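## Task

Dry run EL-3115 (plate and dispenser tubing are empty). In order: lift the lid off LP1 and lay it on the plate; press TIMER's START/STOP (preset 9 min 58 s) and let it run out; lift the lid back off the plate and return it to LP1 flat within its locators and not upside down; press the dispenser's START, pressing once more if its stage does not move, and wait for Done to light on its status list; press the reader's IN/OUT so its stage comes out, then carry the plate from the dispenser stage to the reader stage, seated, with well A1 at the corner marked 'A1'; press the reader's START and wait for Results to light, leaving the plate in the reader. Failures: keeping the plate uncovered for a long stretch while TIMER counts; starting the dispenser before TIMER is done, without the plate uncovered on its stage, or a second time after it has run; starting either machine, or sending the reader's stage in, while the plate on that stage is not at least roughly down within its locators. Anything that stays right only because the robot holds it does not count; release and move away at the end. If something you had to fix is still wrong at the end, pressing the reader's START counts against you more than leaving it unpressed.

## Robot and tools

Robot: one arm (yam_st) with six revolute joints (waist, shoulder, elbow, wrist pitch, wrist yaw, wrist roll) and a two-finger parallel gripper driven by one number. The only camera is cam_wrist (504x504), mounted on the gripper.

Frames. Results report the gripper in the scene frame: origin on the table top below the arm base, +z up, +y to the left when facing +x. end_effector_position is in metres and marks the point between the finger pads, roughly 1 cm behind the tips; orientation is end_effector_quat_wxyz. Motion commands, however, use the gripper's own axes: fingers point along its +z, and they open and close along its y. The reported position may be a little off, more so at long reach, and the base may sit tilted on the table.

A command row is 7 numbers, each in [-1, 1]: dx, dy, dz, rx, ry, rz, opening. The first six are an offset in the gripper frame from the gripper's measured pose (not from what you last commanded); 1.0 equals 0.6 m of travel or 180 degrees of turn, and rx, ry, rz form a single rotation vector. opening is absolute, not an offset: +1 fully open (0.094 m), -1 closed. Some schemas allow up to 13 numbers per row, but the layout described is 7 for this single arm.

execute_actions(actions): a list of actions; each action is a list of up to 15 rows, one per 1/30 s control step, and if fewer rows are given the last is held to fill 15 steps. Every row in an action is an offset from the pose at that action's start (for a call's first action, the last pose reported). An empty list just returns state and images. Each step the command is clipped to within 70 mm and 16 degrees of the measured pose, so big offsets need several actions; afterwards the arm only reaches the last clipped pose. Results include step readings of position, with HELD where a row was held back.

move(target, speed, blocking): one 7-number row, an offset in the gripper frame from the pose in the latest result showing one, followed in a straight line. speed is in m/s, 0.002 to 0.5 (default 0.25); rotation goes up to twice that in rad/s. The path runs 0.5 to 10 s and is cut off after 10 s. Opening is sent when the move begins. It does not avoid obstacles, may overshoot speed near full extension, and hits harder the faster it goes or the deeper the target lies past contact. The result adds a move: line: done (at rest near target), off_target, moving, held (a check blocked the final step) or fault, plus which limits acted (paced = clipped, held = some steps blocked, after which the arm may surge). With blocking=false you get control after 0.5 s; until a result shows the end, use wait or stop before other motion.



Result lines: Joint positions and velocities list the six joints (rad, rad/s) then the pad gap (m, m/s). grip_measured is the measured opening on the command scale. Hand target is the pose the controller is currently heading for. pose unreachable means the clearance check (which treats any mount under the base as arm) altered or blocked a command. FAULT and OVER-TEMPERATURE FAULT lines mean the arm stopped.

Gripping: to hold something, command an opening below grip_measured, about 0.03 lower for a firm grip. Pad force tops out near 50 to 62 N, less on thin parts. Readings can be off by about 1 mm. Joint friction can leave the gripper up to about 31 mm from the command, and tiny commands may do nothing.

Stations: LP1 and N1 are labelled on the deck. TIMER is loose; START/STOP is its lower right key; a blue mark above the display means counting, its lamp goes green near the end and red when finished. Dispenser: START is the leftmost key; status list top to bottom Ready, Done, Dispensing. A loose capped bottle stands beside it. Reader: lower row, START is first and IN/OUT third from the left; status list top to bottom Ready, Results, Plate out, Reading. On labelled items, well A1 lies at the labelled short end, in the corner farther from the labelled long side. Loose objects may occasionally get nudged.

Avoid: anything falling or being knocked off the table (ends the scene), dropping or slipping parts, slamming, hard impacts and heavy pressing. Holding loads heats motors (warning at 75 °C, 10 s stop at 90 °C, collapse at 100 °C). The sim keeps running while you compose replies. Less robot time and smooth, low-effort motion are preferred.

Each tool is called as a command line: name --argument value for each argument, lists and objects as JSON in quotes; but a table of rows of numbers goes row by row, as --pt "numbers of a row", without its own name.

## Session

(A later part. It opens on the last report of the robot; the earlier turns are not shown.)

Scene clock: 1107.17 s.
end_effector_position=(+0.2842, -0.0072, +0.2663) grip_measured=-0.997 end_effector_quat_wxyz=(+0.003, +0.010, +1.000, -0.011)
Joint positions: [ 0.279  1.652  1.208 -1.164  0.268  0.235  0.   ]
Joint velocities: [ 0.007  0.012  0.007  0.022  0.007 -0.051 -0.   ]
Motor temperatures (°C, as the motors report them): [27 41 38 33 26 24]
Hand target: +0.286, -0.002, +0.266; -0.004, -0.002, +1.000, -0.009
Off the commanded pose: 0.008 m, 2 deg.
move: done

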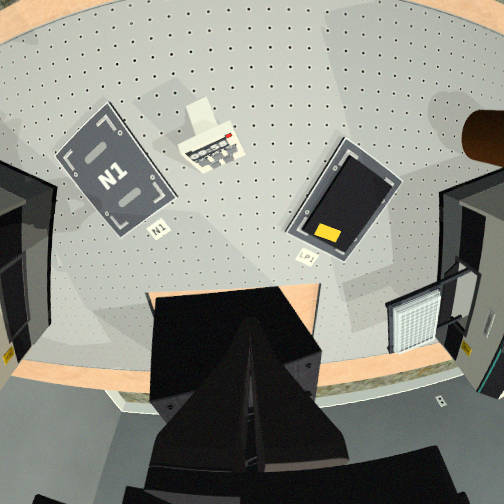

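move --target '[0.27,0.345,-0.057,0,0,-0.39,-1]' --speed 0.15

move --target '[0,0,0,0,-0.28,0,-1]' --speed 0.15

Scene clock: 1117.93 s.
end_effector_position=(+0.1314, +0.1945, +0.2871) grip_measured=-0.997 end_effector_quat_wxyz=(-0.003, -0.555, +0.831, -0.025)
Joint positions: [ 1.201  1.765  1.195 -1.252  0.156 -0.03   0.   ]
Joint velocities: [-0.007 -0.017  0.007  0.007 -0.007  0.007  0.   ]
Motor temperatures (°C, as the motors report them): [28 40 39 32 26 24]
Hand target: +0.129, +0.198, +0.287; -0.011, -0.564, +0.825, -0.027
Off the commanded pose: 0.013 m, 2 deg.
move: off_target

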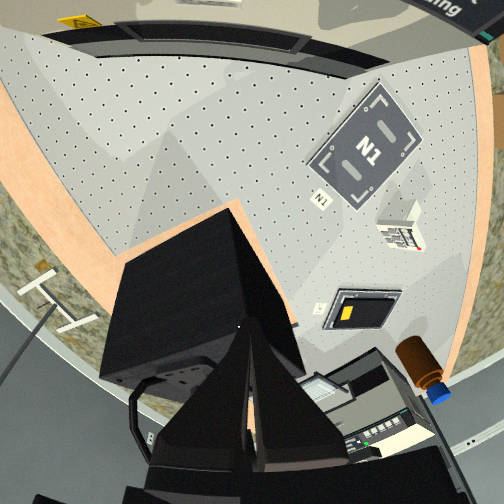

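Scene clock: 1121.43 s.
end_effector_position=(+0.1308, +0.1995, +0.2843) grip_measured=-0.997 end_effector_quat_wxyz=(+0.346, -0.521, +0.751, +0.212)
Joint positions: [ 1.117  0.973  0.405 -0.379  0.02  -0.219  0.   ]
Joint velocities: [-0.012  0.007  0.017 -0.022  0.007  0.007  0.   ]
Motor temperatures (°C, as the motors report them): [27 40 39 32 26 24]
Hand target: +0.131, +0.197, +0.283; +0.352, -0.519, +0.749, +0.215
Off the commanded pose: 0.006 m, 1 deg.
move: done

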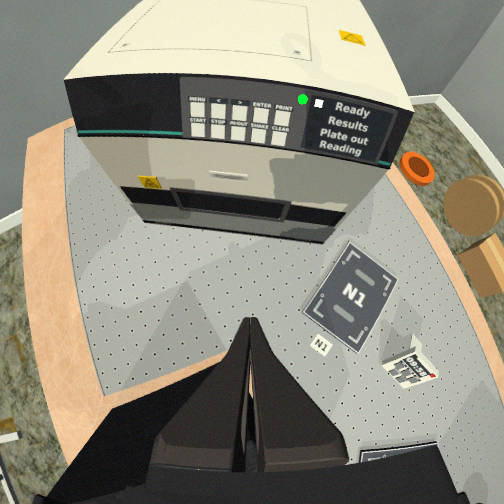

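move --target '[-0.145,0.01,0.096,0,0,0,-1]' --speed 0.1

Scene clock: 1126.97 s.
end_effector_position=(+0.1619, +0.2870, +0.3091) grip_measured=-0.997 end_effector_quat_wxyz=(+0.343, -0.523, +0.752, +0.210)
Joint positions: [ 1.193  1.439  0.702 -0.221  0.065 -0.159  0.   ]
Joint velocities: [-0.022 -0.007 -0.007 -0.037 -0.022  0.022 -0.   ]
Motor temperatures (°C, as the motors report them): [27 39 39 33 26 24]
Hand target: +0.162, +0.294, +0.312; +0.346, -0.521, +0.751, +0.211
Off the commanded pose: 0.009 m, 0 deg.
move: done

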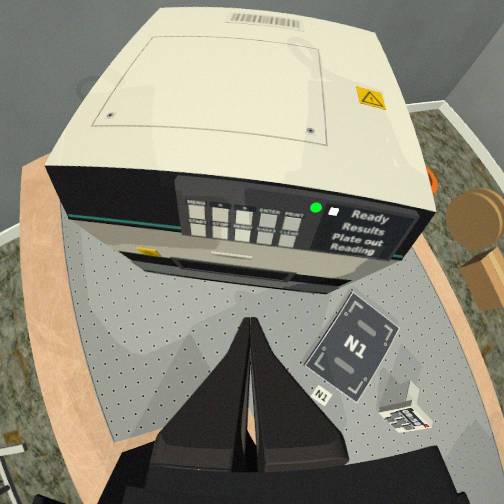

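move --target '[0.03,0.012,0.09,0,-0.06,0,-1]' --speed 0.08

Scene clock: 1131.80 s.
end_effector_position=(+0.1687, +0.3194, +0.2732) grip_measured=-0.997 end_effector_quat_wxyz=(+0.423, -0.497, +0.710, +0.264)
Joint positions: [ 1.183  1.632  0.482  0.406  0.025 -0.177  0.   ]
Joint velocities: [-0.012 -0.007 -0.002  0.051  0.007  0.037 -0.001]
Motor temperatures (°C, as the motors report them): [27 39 40 34 26 24]
Hand target: +0.168, +0.314, +0.260; +0.412, -0.501, +0.716, +0.258
Off the commanded pose: 0.015 m, 2 deg.
move: off_target

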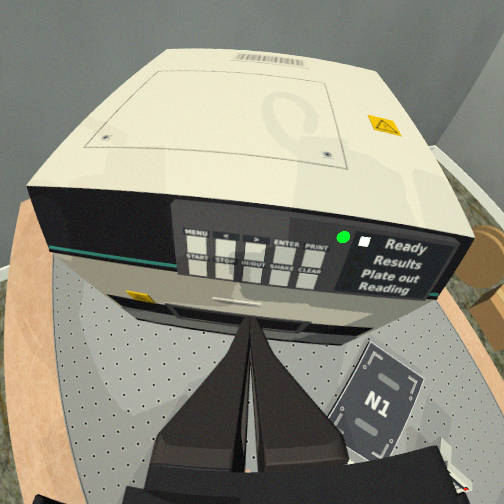

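move --target '[0.0,0,0.065,0,0,0,-1]' --speed 0.05

Scene clock: 1136.83 s.
end_effector_position=(+0.1780, +0.3447, +0.2534) grip_measured=-0.997 end_effector_quat_wxyz=(+0.419, -0.499, +0.712, +0.262)
Joint positions: [ 1.183  1.813  0.55   0.51   0.025 -0.177  0.   ]
Joint velocities: [-0.017 -0.002 -0.007  0.037 -0.007  0.007  0.   ]
Motor temperatures (°C, as the motors report them): [27 38 40 35 26 24]
Hand target: +0.183, +0.350, +0.255; +0.423, -0.497, +0.710, +0.264
Off the commanded pose: 0.007 m, 1 deg.
move: done

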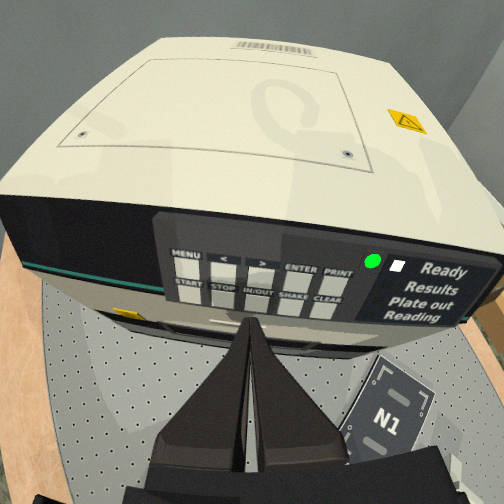

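move --target '[0.003,-0.01,0.035,0,0,0,-1]' --speed 0.03

Scene clock: 1139.67 s.
end_effector_position=(+0.1829, +0.3514, +0.2421) grip_measured=-0.997 end_effector_quat_wxyz=(+0.414, -0.501, +0.714, +0.261)
Joint positions: [ 1.172  1.88   0.574  0.539  0.015 -0.184  0.   ]
Joint velocities: [ 0.002 -0.017 -0.012 -0.007 -0.022 -0.066  0.   ]
Motor temperatures (°C, as the motors report them): [27 38 40 36 26 24]
Hand target: +0.190, +0.358, +0.242; +0.419, -0.498, +0.712, +0.262
Off the commanded pose: 0.010 m, 1 deg.
move: done

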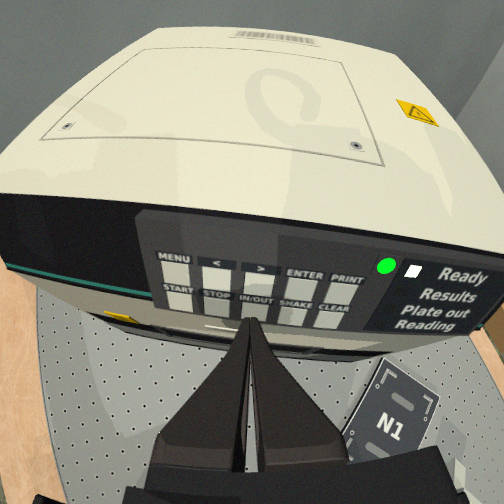

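move --target '[-0.008,-0.003,0.04,0,-0.005,0,-1]' --speed 0.02

Scene clock: 1143.03 s.
end_effector_position=(+0.1832, +0.3521, +0.2417) grip_measured=-0.997 end_effector_quat_wxyz=(+0.415, -0.501, +0.714, +0.261)
Joint positions: [ 1.172  1.885  0.574  0.547  0.015 -0.185  0.   ]
Joint velocities: [ 0.002 -0.007 -0.002 -0.007 -0.022 -0.007  0.002]
Motor temperatures (°C, as the motors report them): [27 38 40 36 26 24]
Hand target: +0.192, +0.369, +0.235; +0.419, -0.499, +0.711, +0.264
Off the commanded pose: 0.024 m, 1 deg.
move: off_target

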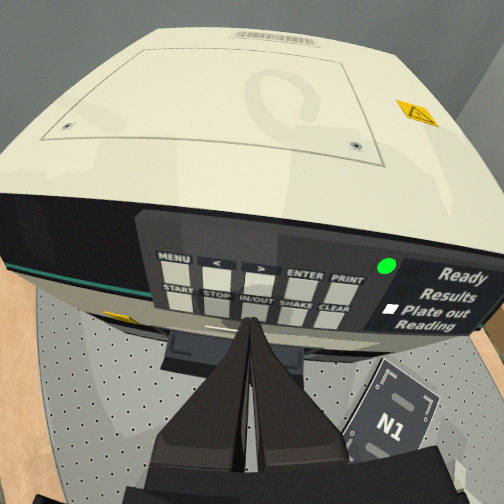

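move --target '[0,0,-0.13,0,0,0,-1]' --speed 0.08

move --target '[0.05,0,-0.08,0,0.25,0,1]' --speed 0.12

Scene clock: 1149.00 s.
end_effector_position=(+0.1618, +0.2964, +0.2838) grip_measured=-0.997 end_effector_quat_wxyz=(+0.420, -0.498, +0.712, +0.263)
Joint positions: [ 1.172  1.481  0.438  0.292  0.015 -0.185  0.   ]
Joint velocities: [-0.022  0.012 -0.012 -0.051 -0.066  0.037 -0.001]
Motor temperatures (°C, as the motors report them): [27 38 41 37 26 24]
Hand target: +0.156, +0.291, +0.280; +0.415, -0.501, +0.714, +0.261
Off the commanded pose: 0.007 m, 1 deg.
move: done

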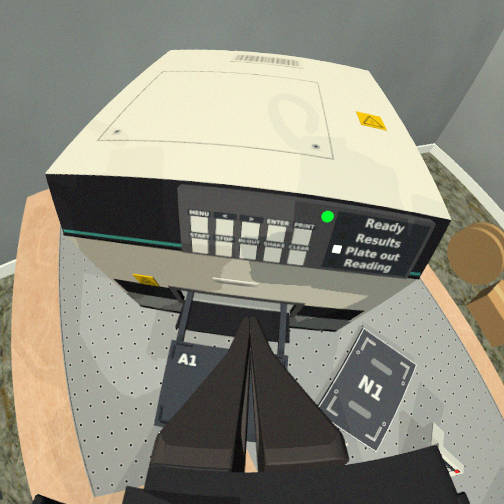

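Scene clock: 1152.80 s.
end_effector_position=(+0.1417, +0.2394, +0.2842) grip_measured=+0.998 end_effector_quat_wxyz=(+0.118, -0.554, +0.822, +0.061)
Joint positions: [ 1.217  1.666  1.057 -0.914  0.132 -0.06   0.094]
Joint velocities: [-0.007 -0.002 -0.012 -0.007  0.081  0.007 -0.001]
Motor temperatures (°C, as the motors report them): [27 37 42 37 26 24]
Hand target: +0.140, +0.243, +0.284; +0.114, -0.557, +0.821, +0.054
Off the commanded pose: 0.005 m, 1 deg.
move: done

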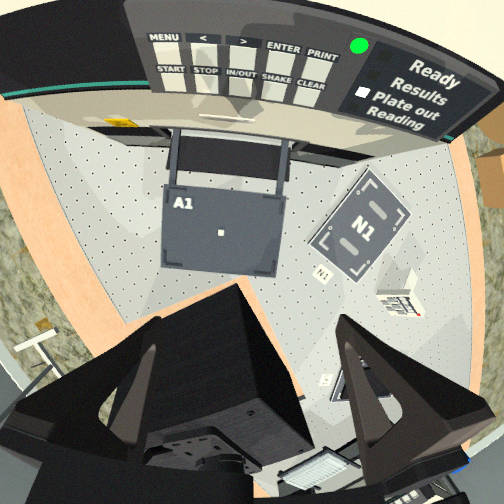

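move --target '[-0.07,0.03,0.05,0,0.085,0,1]' --speed 0.12

move --target '[0,0,0.08,0,0,0.51,1]' --speed 0.2

Scene clock: 1162.77 s.
end_effector_position=(+0.1476, +0.2872, +0.2689) grip_measured=+0.998 end_effector_quat_wxyz=(+0.011, -0.554, +0.832, -0.009)
Joint positions: [ 1.252  2.084  1.479 -1.182  0.132  0.019  0.094]
Joint velocities: [-0.002  0.017  0.007 -0.051  0.022  0.051  0.   ]
Motor temperatures (°C, as the motors report them): [27 37 42 35 26 24]
Hand target: +0.145, +0.290, +0.268; +0.007, -0.556, +0.831, -0.014
Off the commanded pose: 0.006 m, 1 deg.
move: done

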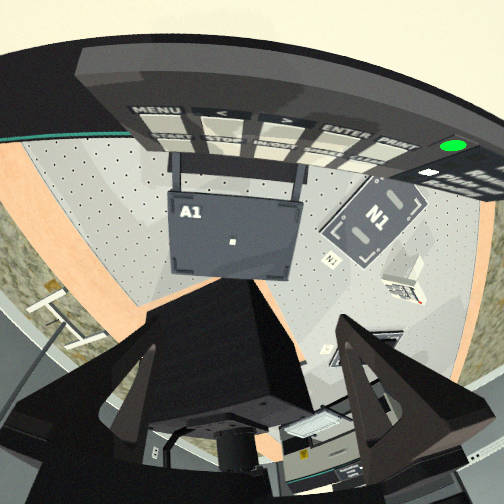

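Scene clock: 1167.30 s.
end_effector_position=(+0.1485, +0.2931, +0.2347) grip_measured=+0.998 end_effector_quat_wxyz=(+0.016, +0.202, +0.979, +0.018)
Joint positions: [ 1.246  2.102  1.364 -1.014  0.132  1.591  0.094]
Joint velocities: [ 0.002 -0.007 -0.012  0.022 -0.007  0.095 -0.001]
Motor temperatures (°C, as the motors report them): [27 38 42 35 26 24]
Hand target: +0.149, +0.287, +0.222; +0.014, +0.212, +0.977, +0.002
Off the commanded pose: 0.015 m, 2 deg.
move: off_target

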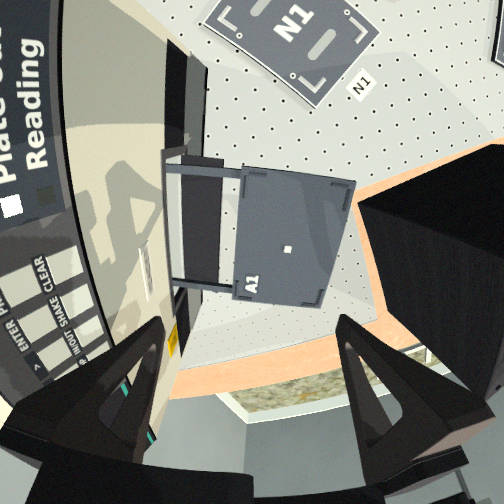

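move --target '[0.02,-0.065,0.12,-0.01,0,0.035,1]' --speed 0.08

Scene clock: 1171.80 s.
end_effector_position=(+0.1281, +0.2646, +0.1574) grip_measured=+0.998 end_effector_quat_wxyz=(+0.016, +0.254, +0.967, +0.026)
Joint positions: [ 1.246  2.102  1.019 -0.656  0.132  1.695  0.094]
Joint velocities: [ 0.007  0.022  0.002  0.007 -0.007 -0.007 -0.001]
Motor temperatures (°C, as the motors report them): [27 39 41 34 26 24]
Hand target: +0.126, +0.264, +0.160; +0.018, +0.255, +0.966, +0.034
Off the commanded pose: 0.005 m, 1 deg.
move: done

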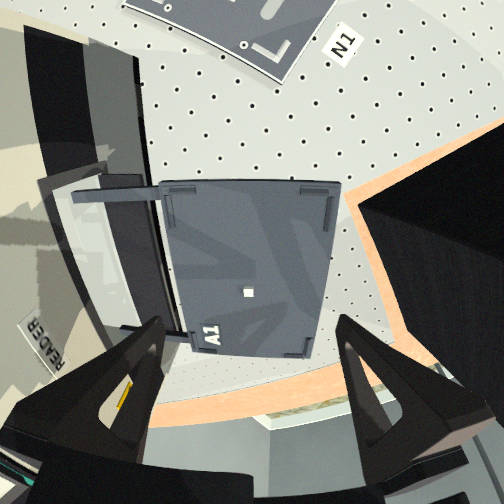

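move --target '[0,0,-0.17,0.015,0,0,1]' --speed 0.15

move --target '[-0.42,-0.22,0,0,0,-0.163,1]' --speed 0.2

Scene clock: 1180.77 s.
end_effector_position=(+0.1244, +0.2555, +0.2494) grip_measured=+0.998 end_effector_quat_wxyz=(+0.013, +0.255, +0.967, -0.009)
Joint positions: [ 1.276  1.979  1.265 -1.098  0.127  1.734  0.094]
Joint velocities: [-0.002 -0.007 -0.007 -0.022  0.007 -0.081 -0.001]
Motor temperatures (°C, as the motors report them): [27 41 41 33 26 24]
Hand target: +0.122, +0.260, +0.258; +0.011, +0.254, +0.967, +0.002
Off the commanded pose: 0.011 m, 1 deg.
move: off_target

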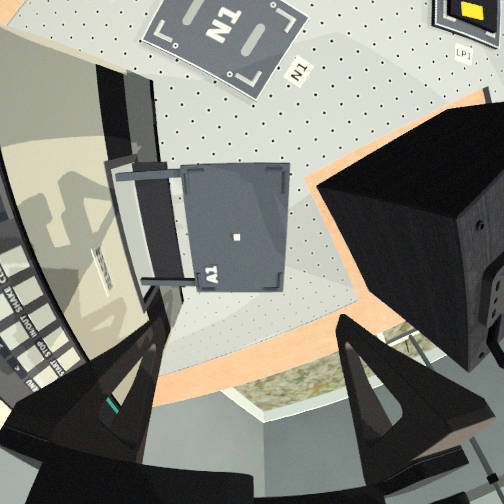

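Scene clock: 1182.90 s.
end_effector_position=(+0.2714, +0.0253, +0.2497) grip_measured=+0.998 end_effector_quat_wxyz=(-0.001, -0.001, +1.000, -0.001)
Joint positions: [ 0.371  1.665  1.127 -1.097  0.241  0.307  0.094]
Joint velocities: [ 0.007 -0.012 -0.022  0.051  0.022 -0.066  0.002]
Motor temperatures (°C, as the motors report them): [27 41 41 33 26 24]
Hand target: +0.275, +0.024, +0.257; +0.006, -0.001, +1.000, +0.004
Off the commanded pose: 0.014 m, 2 deg.
move: off_target

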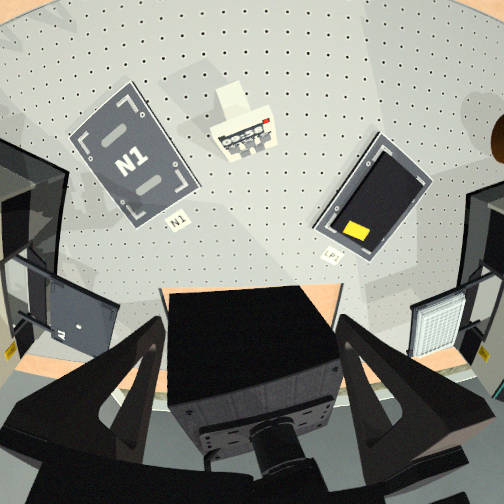

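move --target '[0.05,-0.35,-0.01,0,0,-0.12,1]' --speed 0.2

move --target '[0.30,-0.07,0.05,0,0,0,1]' --speed 0.2

Scene clock: 1187.97 s.
end_effector_position=(+0.2425, -0.1761, +0.2526) grip_measured=+0.998 end_effector_quat_wxyz=(+0.004, -0.188, +0.982, +0.008)
Joint positions: [-0.379  1.51   1.179 -1.121  0.198 -0.839  0.094]
Joint velocities: [-0.007  0.007 -0.002 -0.11   0.037 -0.037  0.   ]
Motor temperatures (°C, as the motors report them): [27 41 41 33 26 24]
Hand target: +0.244, -0.179, +0.257; +0.008, -0.188, +0.982, +0.009
Off the commanded pose: 0.009 m, 1 deg.
move: done

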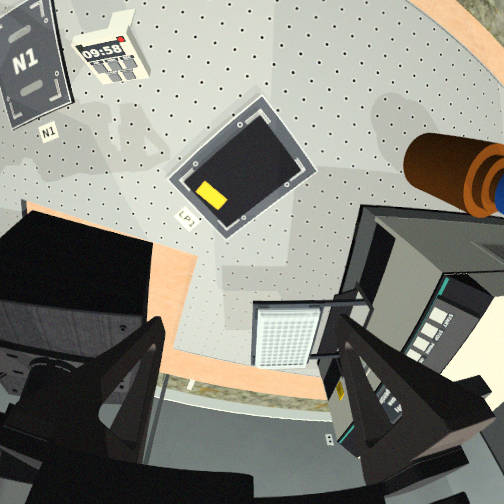

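Scene clock: 1189.57 s.
end_effector_position=(+0.0966, -0.2788, +0.2230) grip_measured=+0.998 end_effector_quat_wxyz=(+0.015, -0.185, +0.983, +0.008)
Joint positions: [-1.122  1.388  1.046 -1.005  0.046 -1.571  0.094]
Joint velocities: [ 0.017 -0.022  0.012  0.037 -0.037 -0.081  0.   ]
Motor temperatures (°C, as the motors report them): [27 41 41 33 26 24]
Hand target: +0.095, -0.279, +0.220; +0.017, -0.185, +0.982, +0.009
Off the commanded pose: 0.007 m, 1 deg.
move: done

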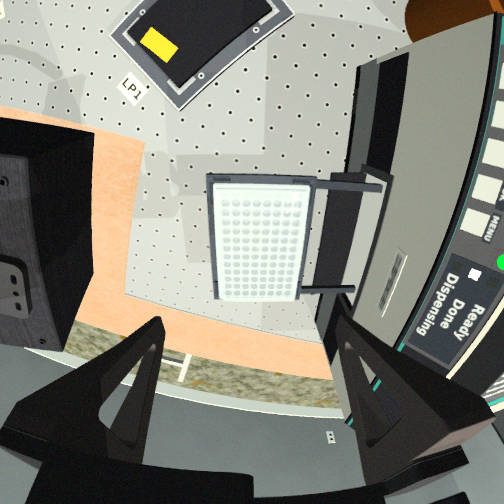

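move --target '[0.025,-0.008,0.14,0,0.01,0,1]' --speed 0.08

Scene clock: 1193.57 s.
end_effector_position=(+0.0922, -0.2929, +0.1485) grip_measured=+0.998 end_effector_quat_wxyz=(+0.007, -0.185, +0.983, -0.006)
Joint positions: [-1.165  1.549  0.897 -0.668  0.055 -1.616  0.094]
Joint velocities: [ 0.002 -0.007 -0.002  0.051  0.022 -0.051 -0.001]
Motor temperatures (°C, as the motors report them): [27 41 40 32 26 24]
Hand target: +0.086, -0.288, +0.140; +0.000, -0.184, +0.983, +0.006
Off the commanded pose: 0.013 m, 2 deg.
move: off_target

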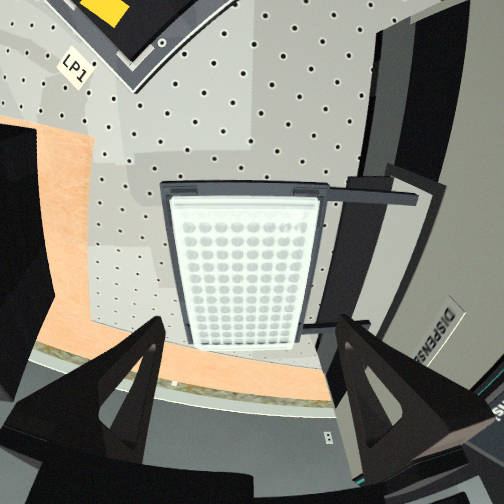

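move --target '[0.0,0.015,0.055,-0.01,0,0,1]' --speed 0.04

Scene clock: 1199.37 s.
end_effector_position=(+0.0937, -0.2925, +0.1253) grip_measured=+0.998 end_effector_quat_wxyz=(+0.007, -0.185, +0.983, -0.004)
Joint positions: [-1.165  1.615  0.865 -0.574  0.055 -1.616  0.094]
Joint velocities: [ 0.017 -0.007  0.012  0.037 -0.037 -0.007 -0.001]
Motor temperatures (°C, as the motors report them): [27 41 40 32 26 24]
Hand target: +0.089, -0.285, +0.116; +0.005, -0.185, +0.983, +0.009
Off the commanded pose: 0.013 m, 2 deg.
move: off_target

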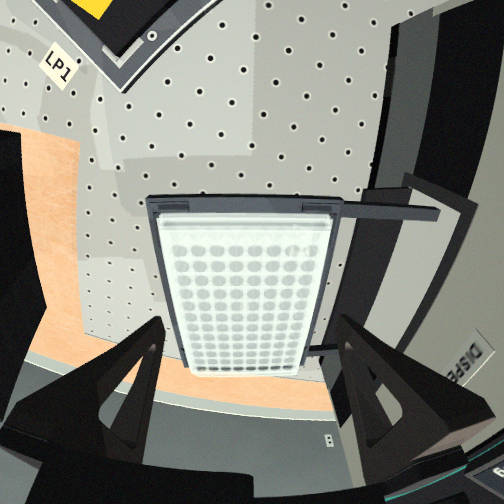

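move --target '[0.0,0.022,0.035,-0.018,0,0,1]' --speed 0.03

Scene clock: 1202.37 s.
end_effector_position=(+0.0934, -0.2891, +0.1141) grip_measured=+0.998 end_effector_quat_wxyz=(+0.005, -0.186, +0.983, +0.009)
Joint positions: [-1.165  1.658  0.865 -0.558  0.055 -1.616  0.094]
Joint velocities: [ 0.002  0.007 -0.032 -0.022 -0.037  0.022 -0.   ]
Motor temperatures (°C, as the motors report them): [27 41 40 32 26 24]
Hand target: +0.089, -0.280, +0.105; +0.002, -0.185, +0.983, +0.024
Off the commanded pose: 0.014 m, 2 deg.
move: off_target

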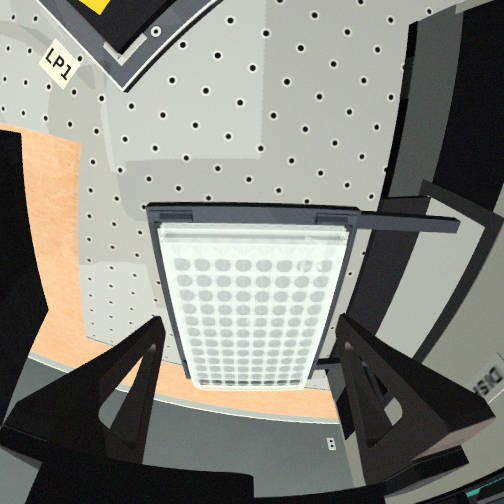

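move --target '[0.012,0,0.024,-0.004,0,0,1]' --speed 0.02

Scene clock: 1205.47 s.
end_effector_position=(+0.0893, -0.2919, +0.1061) grip_measured=+0.998 end_effector_quat_wxyz=(+0.003, -0.186, +0.982, +0.010)
Joint positions: [-1.182  1.687  0.865 -0.53   0.055 -1.633  0.094]
Joint velocities: [-0.012  0.002  0.012  0.037 -0.037  0.037  0.001]
Motor temperatures (°C, as the motors report them): [27 41 39 32 26 24]
Hand target: +0.087, -0.292, +0.100; +0.004, -0.186, +0.982, +0.015
Off the commanded pose: 0.007 m, 1 deg.
move: done

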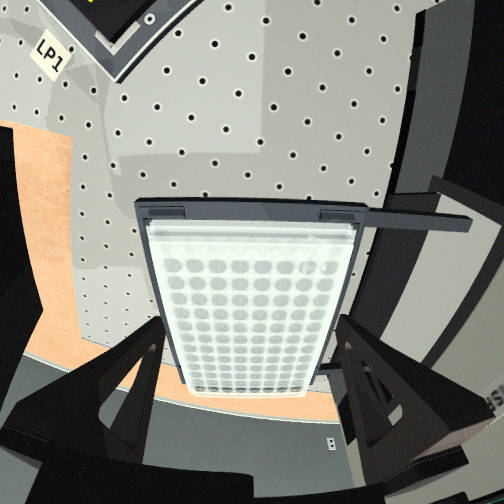

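move --target '[0,0,0,0,0,0,0.7]' --speed 0.02

Scene clock: 1207.77 s.
end_effector_position=(+0.0893, -0.2920, +0.1061) grip_measured=+0.720 end_effector_quat_wxyz=(+0.003, -0.187, +0.982, +0.010)
Joint positions: [-1.182  1.687  0.865 -0.53   0.055 -1.634  0.081]
Joint velocities: [-0.007 -0.012  0.002 -0.051 -0.037 -0.037 -0.001]
Motor temperatures (°C, as the motors report them): [27 41 39 32 26 24]
Hand target: +0.089, -0.292, +0.106; +0.003, -0.186, +0.982, +0.010
Off the commanded pose: 0.000 m, 0 deg.
move: done

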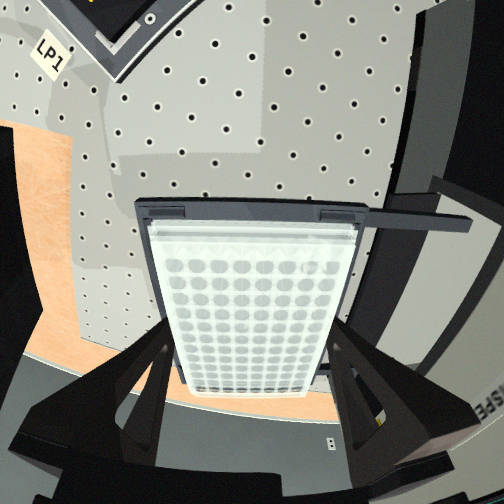

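Gripping the plate body (81 mm). Lifting.

move --target '[0,-0.005,-0.05,0.012,0,0,0.685]' --speed 0.03

move --target '[0,0,-0.2,0,0,0,0.685]' --speed 0.1

Scene clock: 1212.50 s.
end_effector_position=(+0.0875, -0.2906, +0.1272) grip_measured=+0.720 end_effector_quat_wxyz=(+0.004, -0.186, +0.982, +0.002)
Joint positions: [-1.182  1.606  0.865 -0.594  0.055 -1.634  0.081]
Joint velocities: [ 0.012 -0.012  0.007  0.037  0.037 -0.037  0.001]
Motor temperatures (°C, as the motors report them): [27 41 39 32 26 24]
Hand target: +0.091, -0.295, +0.135; +0.007, -0.187, +0.982, -0.008
Off the commanded pose: 0.011 m, 1 deg.
move: off_target

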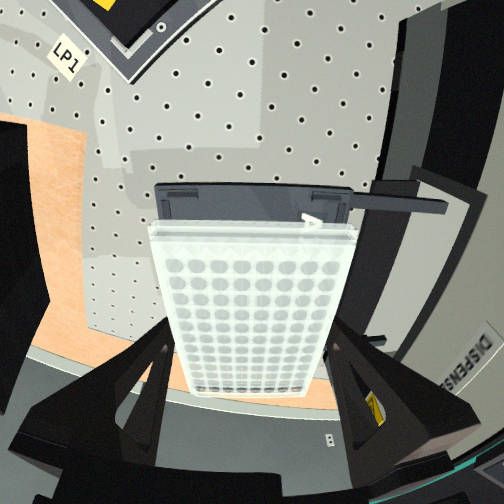

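Scene clock: 1214.30 s.
end_effector_position=(+0.0854, -0.2859, +0.2363) grip_measured=+0.720 end_effector_quat_wxyz=(+0.005, -0.186, +0.982, +0.016)
Joint positions: [-1.159  1.398  1.114 -1.08   0.055 -1.608  0.081]
Joint velocities: [-0.012  0.007 -0.012 -0.066 -0.037 -0.066 -0.001]
Motor temperatures (°C, as the motors report them): [27 41 39 32 26 24]
Hand target: +0.088, -0.289, +0.246; +0.004, -0.187, +0.982, +0.002
Off the commanded pose: 0.012 m, 2 deg.
move: off_target

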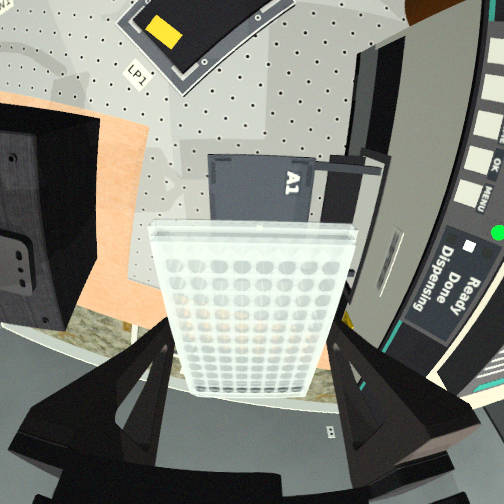

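zoom_image --camera "cam_wrist" --region '[130, 200, 370, 410]'

Region (130, 200, 370, 410) of cam_wrist's 504x504 image, scaled by 2.100, with more detail than that image has; it fills the top 441 rows of this view, and the rest is white.

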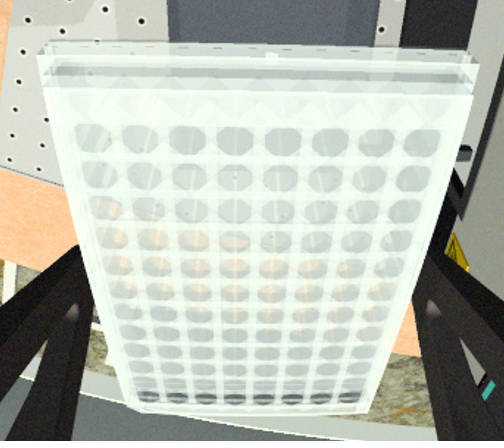

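move --target '[-0.31,0.07,-0.04,0.008,0,0,0.685]' --speed 0.15

move --target '[-0.17,0.32,-0.01,0,0,0.12,0.685]' --speed 0.15

Scene clock: 1222.33 s.
end_effector_position=(+0.2356, -0.1800, +0.2588) grip_measured=+0.720 end_effector_quat_wxyz=(-0.000, -0.189, +0.982, +0.002)
Joint positions: [-0.389  1.489  1.185 -1.147  0.211 -0.851  0.081]
Joint velocities: [-0.007 -0.012 -0.002 -0.037 -0.007  0.007 -0.001]
Motor temperatures (°C, as the motors report them): [27 42 40 31 26 24]
Hand target: +0.239, -0.181, +0.259; -0.007, -0.188, +0.982, +0.002
Off the commanded pose: 0.009 m, 1 deg.
move: done

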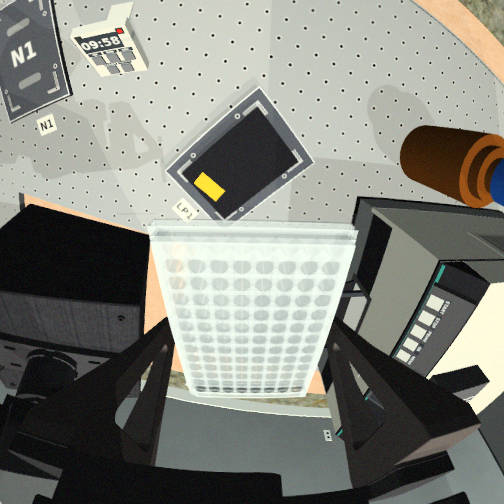

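Scene clock: 1224.43 s.
end_effector_position=(+0.2542, +0.0280, +0.2589) grip_measured=+0.720 end_effector_quat_wxyz=(-0.006, -0.002, +1.000, -0.008)
Joint positions: [ 0.413  1.616  1.105 -1.147  0.247  0.352  0.081]
Joint velocities: [-0.002 -0.002  0.002  0.037  0.007  0.007 -0.001]
Motor temperatures (°C, as the motors report them): [27 42 40 31 26 24]
Hand target: +0.257, +0.031, +0.260; -0.008, -0.002, +1.000, -0.010
Off the commanded pose: 0.012 m, 1 deg.
move: off_target

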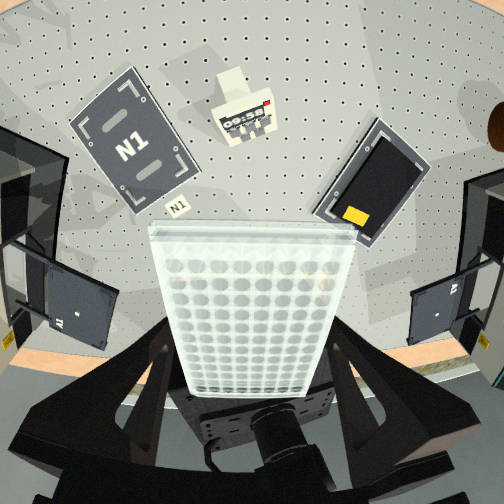

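move --target '[0.03,0.26,-0.01,0,0,0.165,0.685]' --speed 0.15

move --target '[0.23,0.04,0.03,0,0,0,0.685]' --speed 0.15

Scene clock: 1231.10 s.
end_effector_position=(+0.2378, +0.1754, +0.2610) grip_measured=+0.720 end_effector_quat_wxyz=(+0.004, +0.254, +0.967, -0.014)
Joint positions: [ 0.858  1.919  1.324 -1.163  0.203  1.322  0.081]
Joint velocities: [-0.007 -0.012  0.002 -0.095  0.051  0.007 -0.001]
Motor temperatures (°C, as the motors report them): [27 41 41 31 26 24]
Hand target: +0.237, +0.180, +0.261; -0.001, +0.255, +0.967, -0.017
Off the commanded pose: 0.009 m, 1 deg.
move: done

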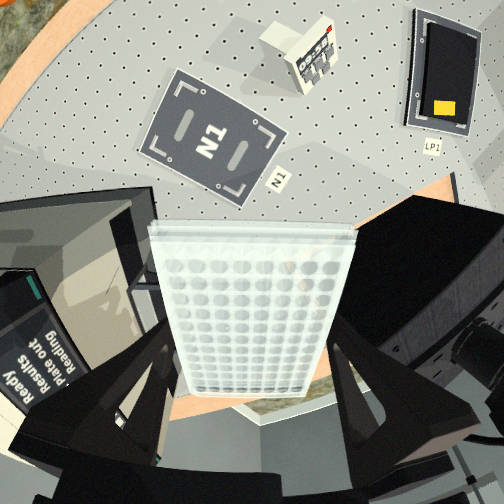

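Scene clock: 1232.57 s.
end_effector_position=(+0.1339, +0.2570, +0.2420) grip_measured=+0.720 end_effector_quat_wxyz=(+0.012, +0.252, +0.967, -0.019)
Joint positions: [ 1.249  2.021  1.289 -1.097  0.134  1.705  0.081]
Joint velocities: [ 0.017 -0.007 -0.012 -0.037 -0.022  0.11   0.001]
Motor temperatures (°C, as the motors report them): [27 41 41 31 26 24]
Hand target: +0.132, +0.261, +0.238; +0.009, +0.255, +0.967, -0.019
Off the commanded pose: 0.008 m, 1 deg.
move: done

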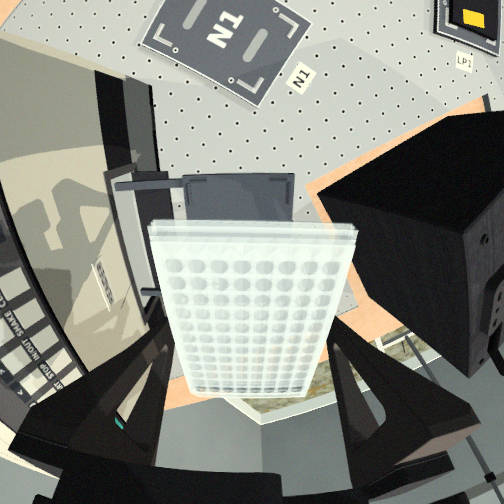

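move --target '[0.03,0.018,0.15,-0.008,0.008,0,0.685]' --speed 0.07

Scene clock: 1237.00 s.
end_effector_position=(+0.1300, +0.2762, +0.1608) grip_measured=+0.720 end_effector_quat_wxyz=(+0.009, +0.255, +0.967, +0.006)
Joint positions: [ 1.249  2.163  1.124 -0.741  0.122  1.707  0.081]
Joint velocities: [ 0.002 -0.002 -0.007  0.051  0.051 -0.051 -0.001]
Motor temperatures (°C, as the motors report them): [27 41 40 31 26 24]
Hand target: +0.127, +0.272, +0.152; +0.003, +0.252, +0.968, -0.004
Off the commanded pose: 0.012 m, 1 deg.
move: off_target

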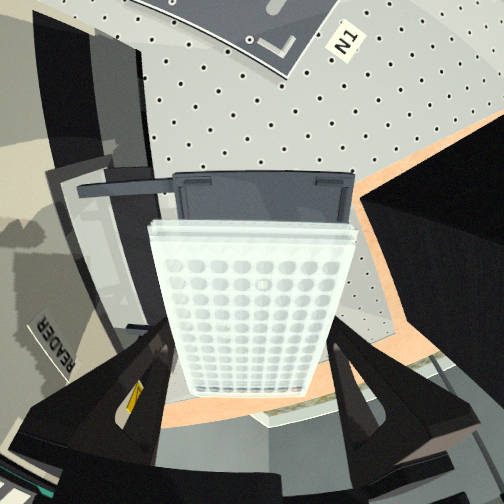

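move --target '[-0.008,-0.025,0.035,0.012,0,-0.008,0.685]' --speed 0.03

Scene clock: 1244.53 s.
end_effector_position=(+0.1288, +0.2689, +0.1520) grip_measured=+0.720 end_effector_quat_wxyz=(+0.007, +0.245, +0.969, +0.003)
Joint positions: [ 1.241  2.163  1.083 -0.705  0.122  1.678  0.081]
Joint velocities: [ 0.002 -0.002 -0.002 -0.022 -0.007  0.022  0.001]
Motor temperatures (°C, as the motors report them): [27 41 40 31 26 24]
Hand target: +0.127, +0.261, +0.140; +0.004, +0.244, +0.970, -0.012
Off the commanded pose: 0.015 m, 2 deg.
move: off_target

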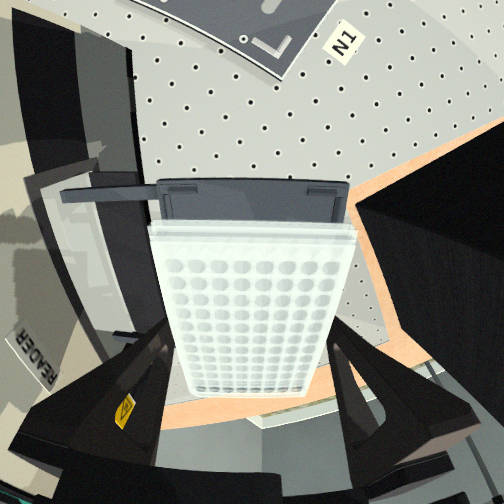

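move --target '[-0.008,-0.006,0.035,0.008,0,0,0.685]' --speed 0.02

Scene clock: 1249.37 s.
end_effector_position=(+0.1321, +0.2711, +0.1417) grip_measured=+0.720 end_effector_quat_wxyz=(+0.006, +0.246, +0.969, +0.003)
Joint positions: [ 1.229  2.196  1.083 -0.67   0.122  1.667  0.081]
Joint velocities: [ 0.002  0.002 -0.007  0.022 -0.051 -0.007  0.   ]
Motor temperatures (°C, as the motors report them): [27 41 40 31 26 24]
Hand target: +0.132, +0.264, +0.132; +0.004, +0.245, +0.969, -0.009
Off the commanded pose: 0.013 m, 1 deg.
move: off_target

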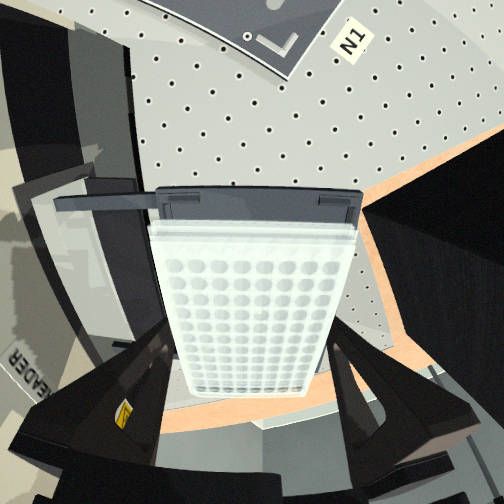

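move --target '[-0.005,-0.012,0,0.009,0,0,0.685]' --speed 0.02

Scene clock: 1253.40 s.
end_effector_position=(+0.1307, +0.2677, +0.1417) grip_measured=+0.720 end_effector_quat_wxyz=(+0.005, +0.244, +0.970, -0.004)
Joint positions: [ 1.229  2.196  1.083 -0.686  0.122  1.666  0.081]
Joint velocities: [-0.007  0.012  0.007  0.037 -0.007 -0.051 -0.001]
Motor temperatures (°C, as the motors report them): [27 42 39 31 26 24]
Hand target: +0.131, +0.263, +0.142; +0.003, +0.246, +0.969, -0.010
Off the commanded pose: 0.004 m, 1 deg.
move: done

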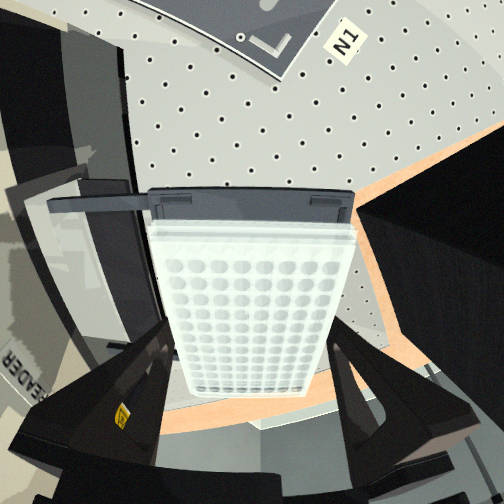

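move --target '[-0.004,-0.012,0.03,0.006,0,0,0.685]' --speed 0.02

Scene clock: 1259.23 s.
end_effector_position=(+0.1299, +0.2681, +0.1341) grip_measured=+0.720 end_effector_quat_wxyz=(+0.006, +0.244, +0.970, -0.001)
Joint positions: [ 1.229  2.21   1.066 -0.648  0.122  1.664  0.081]
Joint velocities: [-0.002 -0.002 -0.007  0.066 -0.051 -0.125 -0.   ]
Motor temperatures (°C, as the motors report them): [27 42 39 30 26 24]
Hand target: +0.129, +0.260, +0.124; +0.002, +0.245, +0.970, -0.013
Off the commanded pose: 0.013 m, 1 deg.
move: off_target

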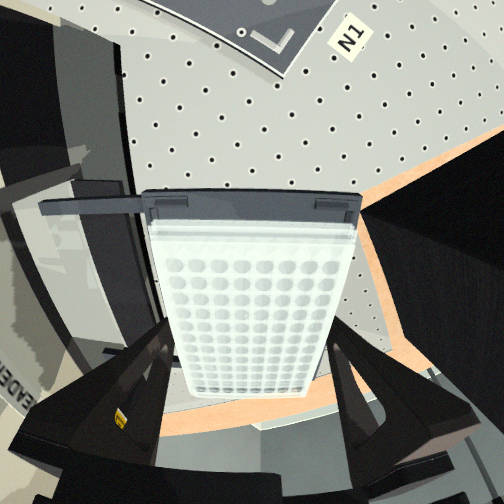

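move --target '[-0.009,0,0,0,0,0,0.685]' --speed 0.02

zoom_image --camera "cam_wrist" --region '[120, 170, 380, 300]'

Scene clock: 1263.67 s.
end_effector_position=(+0.1299, +0.2681, +0.1341) grip_measured=+0.720 end_effector_quat_wxyz=(+0.006, +0.241, +0.971, -0.001)
Joint positions: [ 1.229  2.21   1.066 -0.648  0.122  1.658  0.081]
Joint velocities: [-0.017 -0.007 -0.002 -0.037  0.037  0.051  0.001]
Motor temperatures (°C, as the motors report them): [27 42 39 30 26 24]
Hand target: +0.134, +0.266, +0.134; +0.005, +0.244, +0.970, -0.001
Off the commanded pose: 0.005 m, 0 deg.
move: done

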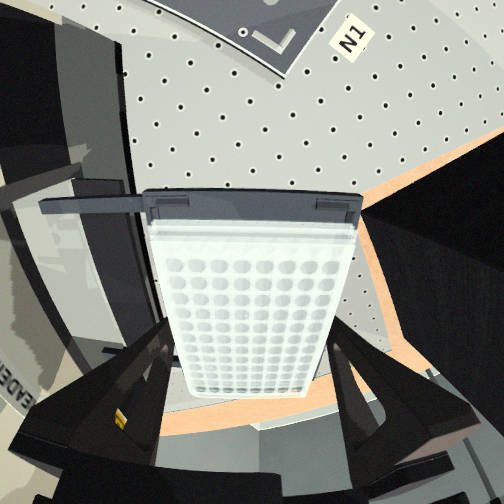

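Region (120, 170, 380, 300) of cam_wrist's 504x504 image, scaled by 1.938, with more detail than that image has.

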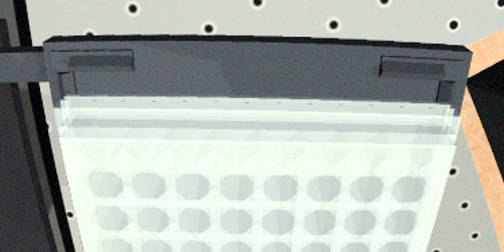

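move --target '[-0.015,0,0,0,0,0.008,0.685]' --speed 0.02

Scene clock: 1267.07 s.
end_effector_position=(+0.1341, +0.2659, +0.1335) grip_measured=+0.720 end_effector_quat_wxyz=(+0.004, +0.248, +0.969, -0.002)
Joint positions: [ 1.212  2.21   1.066 -0.648  0.122  1.657  0.081]
Joint velocities: [ 0.002 -0.002 -0.012  0.007  0.037  0.095  0.001]
Motor temperatures (°C, as the motors report them): [27 43 39 30 26 24]
Hand target: +0.138, +0.264, +0.134; +0.005, +0.253, +0.967, -0.001
Off the commanded pose: 0.004 m, 1 deg.
move: done

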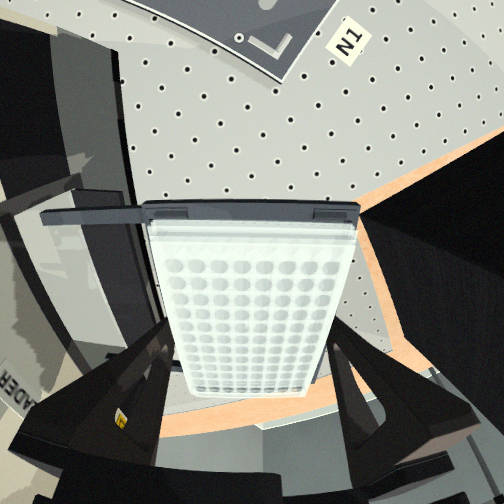

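move --target '[0.011,0,0,0,0,0,0.685]' --speed 0.02

Scene clock: 1272.17 s.
end_effector_position=(+0.1318, +0.2671, +0.1338) grip_measured=+0.720 end_effector_quat_wxyz=(+0.005, +0.249, +0.969, -0.001)
Joint positions: [ 1.221  2.21   1.066 -0.648  0.122  1.667  0.081]
Joint velocities: [-0.002  0.002 -0.002 -0.081  0.022  0.051  0.001]
Motor temperatures (°C, as the motors report them): [27 44 39 30 26 24]
Hand target: +0.128, +0.269, +0.133; +0.004, +0.248, +0.969, -0.002
Off the commanded pose: 0.004 m, 0 deg.
move: done

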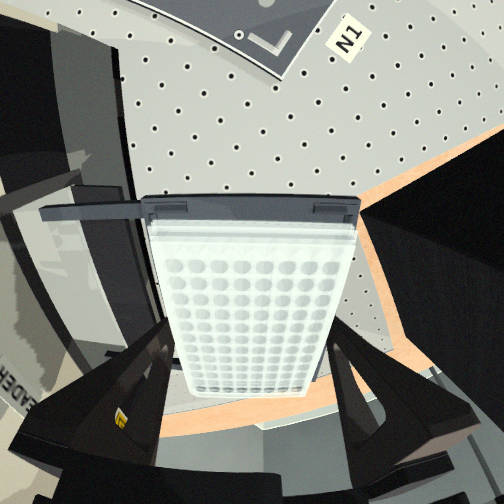

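move --target '[0,-0.011,0.03,0.006,0,0,0.685]' --speed 0.015

Scene clock: 1275.30 s.
end_effector_position=(+0.1340, +0.2723, +0.1302) grip_measured=+0.720 end_effector_quat_wxyz=(+0.007, +0.250, +0.968, +0.008)
Joint positions: [ 1.221  2.222  1.066 -0.616  0.124  1.668  0.081]
Joint velocities: [ 0.012 -0.017 -0.002  0.081  0.007  0.022  0.001]
Motor temperatures (°C, as the motors report them): [27 44 39 30 26 24]
Hand target: +0.129, +0.261, +0.117; +0.002, +0.249, +0.968, -0.010
Off the commanded pose: 0.019 m, 2 deg.
move: off_target

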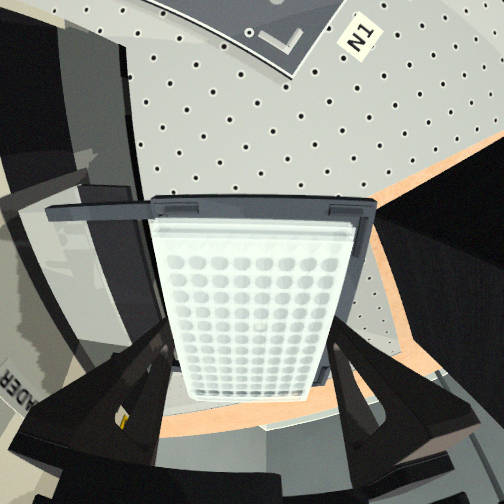

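move --target '[0,-0.0155,0,0.012,0,0,0.685]' --speed 0.015

Scene clock: 1279.17 s.
end_effector_position=(+0.1338, +0.2717, +0.1302) grip_measured=+0.720 end_effector_quat_wxyz=(+0.007, +0.250, +0.968, +0.007)
Joint positions: [ 1.221  2.222  1.066 -0.619  0.124  1.668  0.081]
Joint velocities: [-0.002 -0.002 -0.002 -0.066  0.022  0.081 -0.001]
Motor temperatures (°C, as the motors report them): [27 44 39 30 26 24]
Hand target: +0.130, +0.264, +0.130; +0.003, +0.251, +0.968, -0.010
Off the commanded pose: 0.009 m, 2 deg.
move: done

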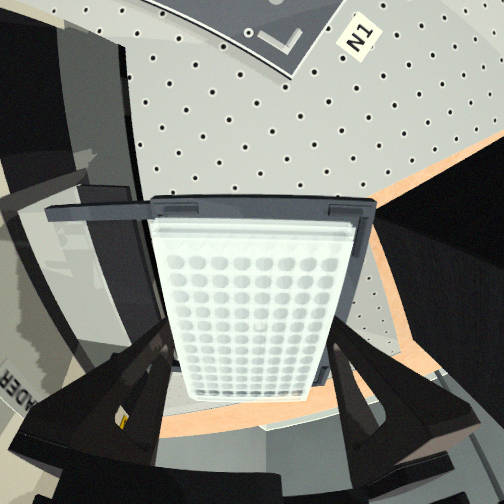

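Stuck on the locator; lifting a little first.

move --target '[0,-0.005,-0.025,0,0,0,0.685]' --speed 0.015

Scene clock: 1285.87 s.
end_effector_position=(+0.1323, +0.2664, +0.1366) grip_measured=+0.720 end_effector_quat_wxyz=(+0.006, +0.249, +0.968, -0.001)
Joint positions: [ 1.221  2.201  1.066 -0.655  0.124  1.668  0.081]
Joint velocities: [-0.002 -0.007 -0.017  0.007 -0.007 -0.022  0.   ]
Motor temperatures (°C, as the motors report them): [27 44 39 30 26 24]
Hand target: +0.132, +0.269, +0.145; +0.007, +0.250, +0.968, +0.007
Off the commanded pose: 0.009 m, 1 deg.
move: done

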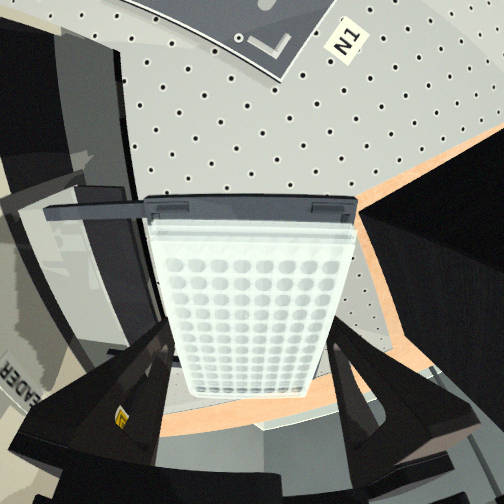

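move --target '[0,-0.005,0.036,0.0127,0,0,0.685]' --speed 0.015

Scene clock: 1295.87 s.
end_effector_position=(+0.1306, +0.2641, +0.1294) grip_measured=+0.720 end_effector_quat_wxyz=(+0.005, +0.248, +0.969, -0.010)
Joint positions: [ 1.221  2.225  1.066 -0.651  0.125  1.668  0.081]
Joint velocities: [-0.012 -0.017 -0.022  0.037 -0.007  0.037  0.   ]
Motor temperatures (°C, as the motors report them): [27 46 39 30 26 24]
Hand target: +0.131, +0.263, +0.116; +0.001, +0.250, +0.968, -0.020
Off the commanded pose: 0.014 m, 1 deg.
move: off_target

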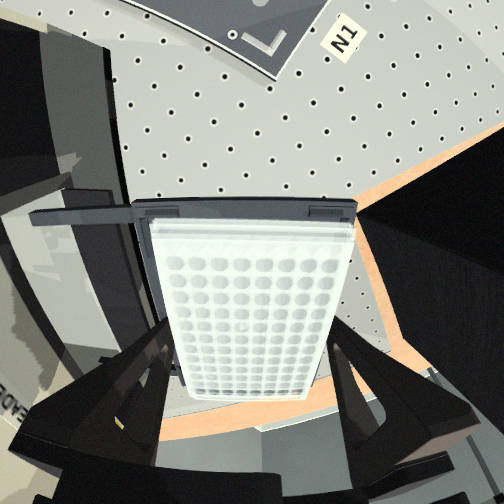

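move --target '[0,0.013,0,-0.01,0,0,0.685]' --speed 0.015

Scene clock: 1299.37 s.
end_effector_position=(+0.1307, +0.2642, +0.1294) grip_measured=+0.720 end_effector_quat_wxyz=(+0.005, +0.248, +0.969, -0.010)
Joint positions: [ 1.221  2.225  1.066 -0.65   0.125  1.668  0.081]
Joint velocities: [-0.007 -0.002 -0.017  0.007 -0.022 -0.007  0.001]
Motor temperatures (°C, as the motors report them): [27 46 39 30 26 24]
Hand target: +0.134, +0.271, +0.129; +0.009, +0.248, +0.969, +0.005
Off the commanded pose: 0.008 m, 2 deg.
move: done

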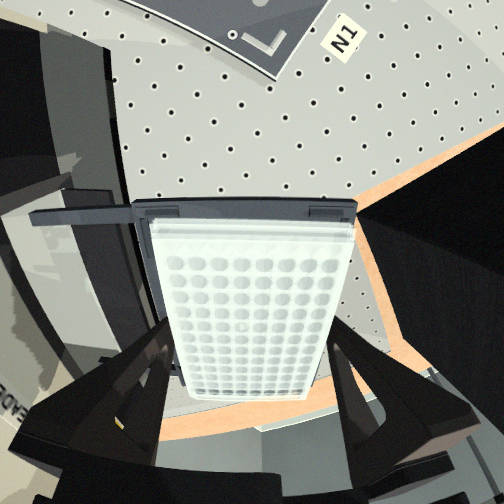

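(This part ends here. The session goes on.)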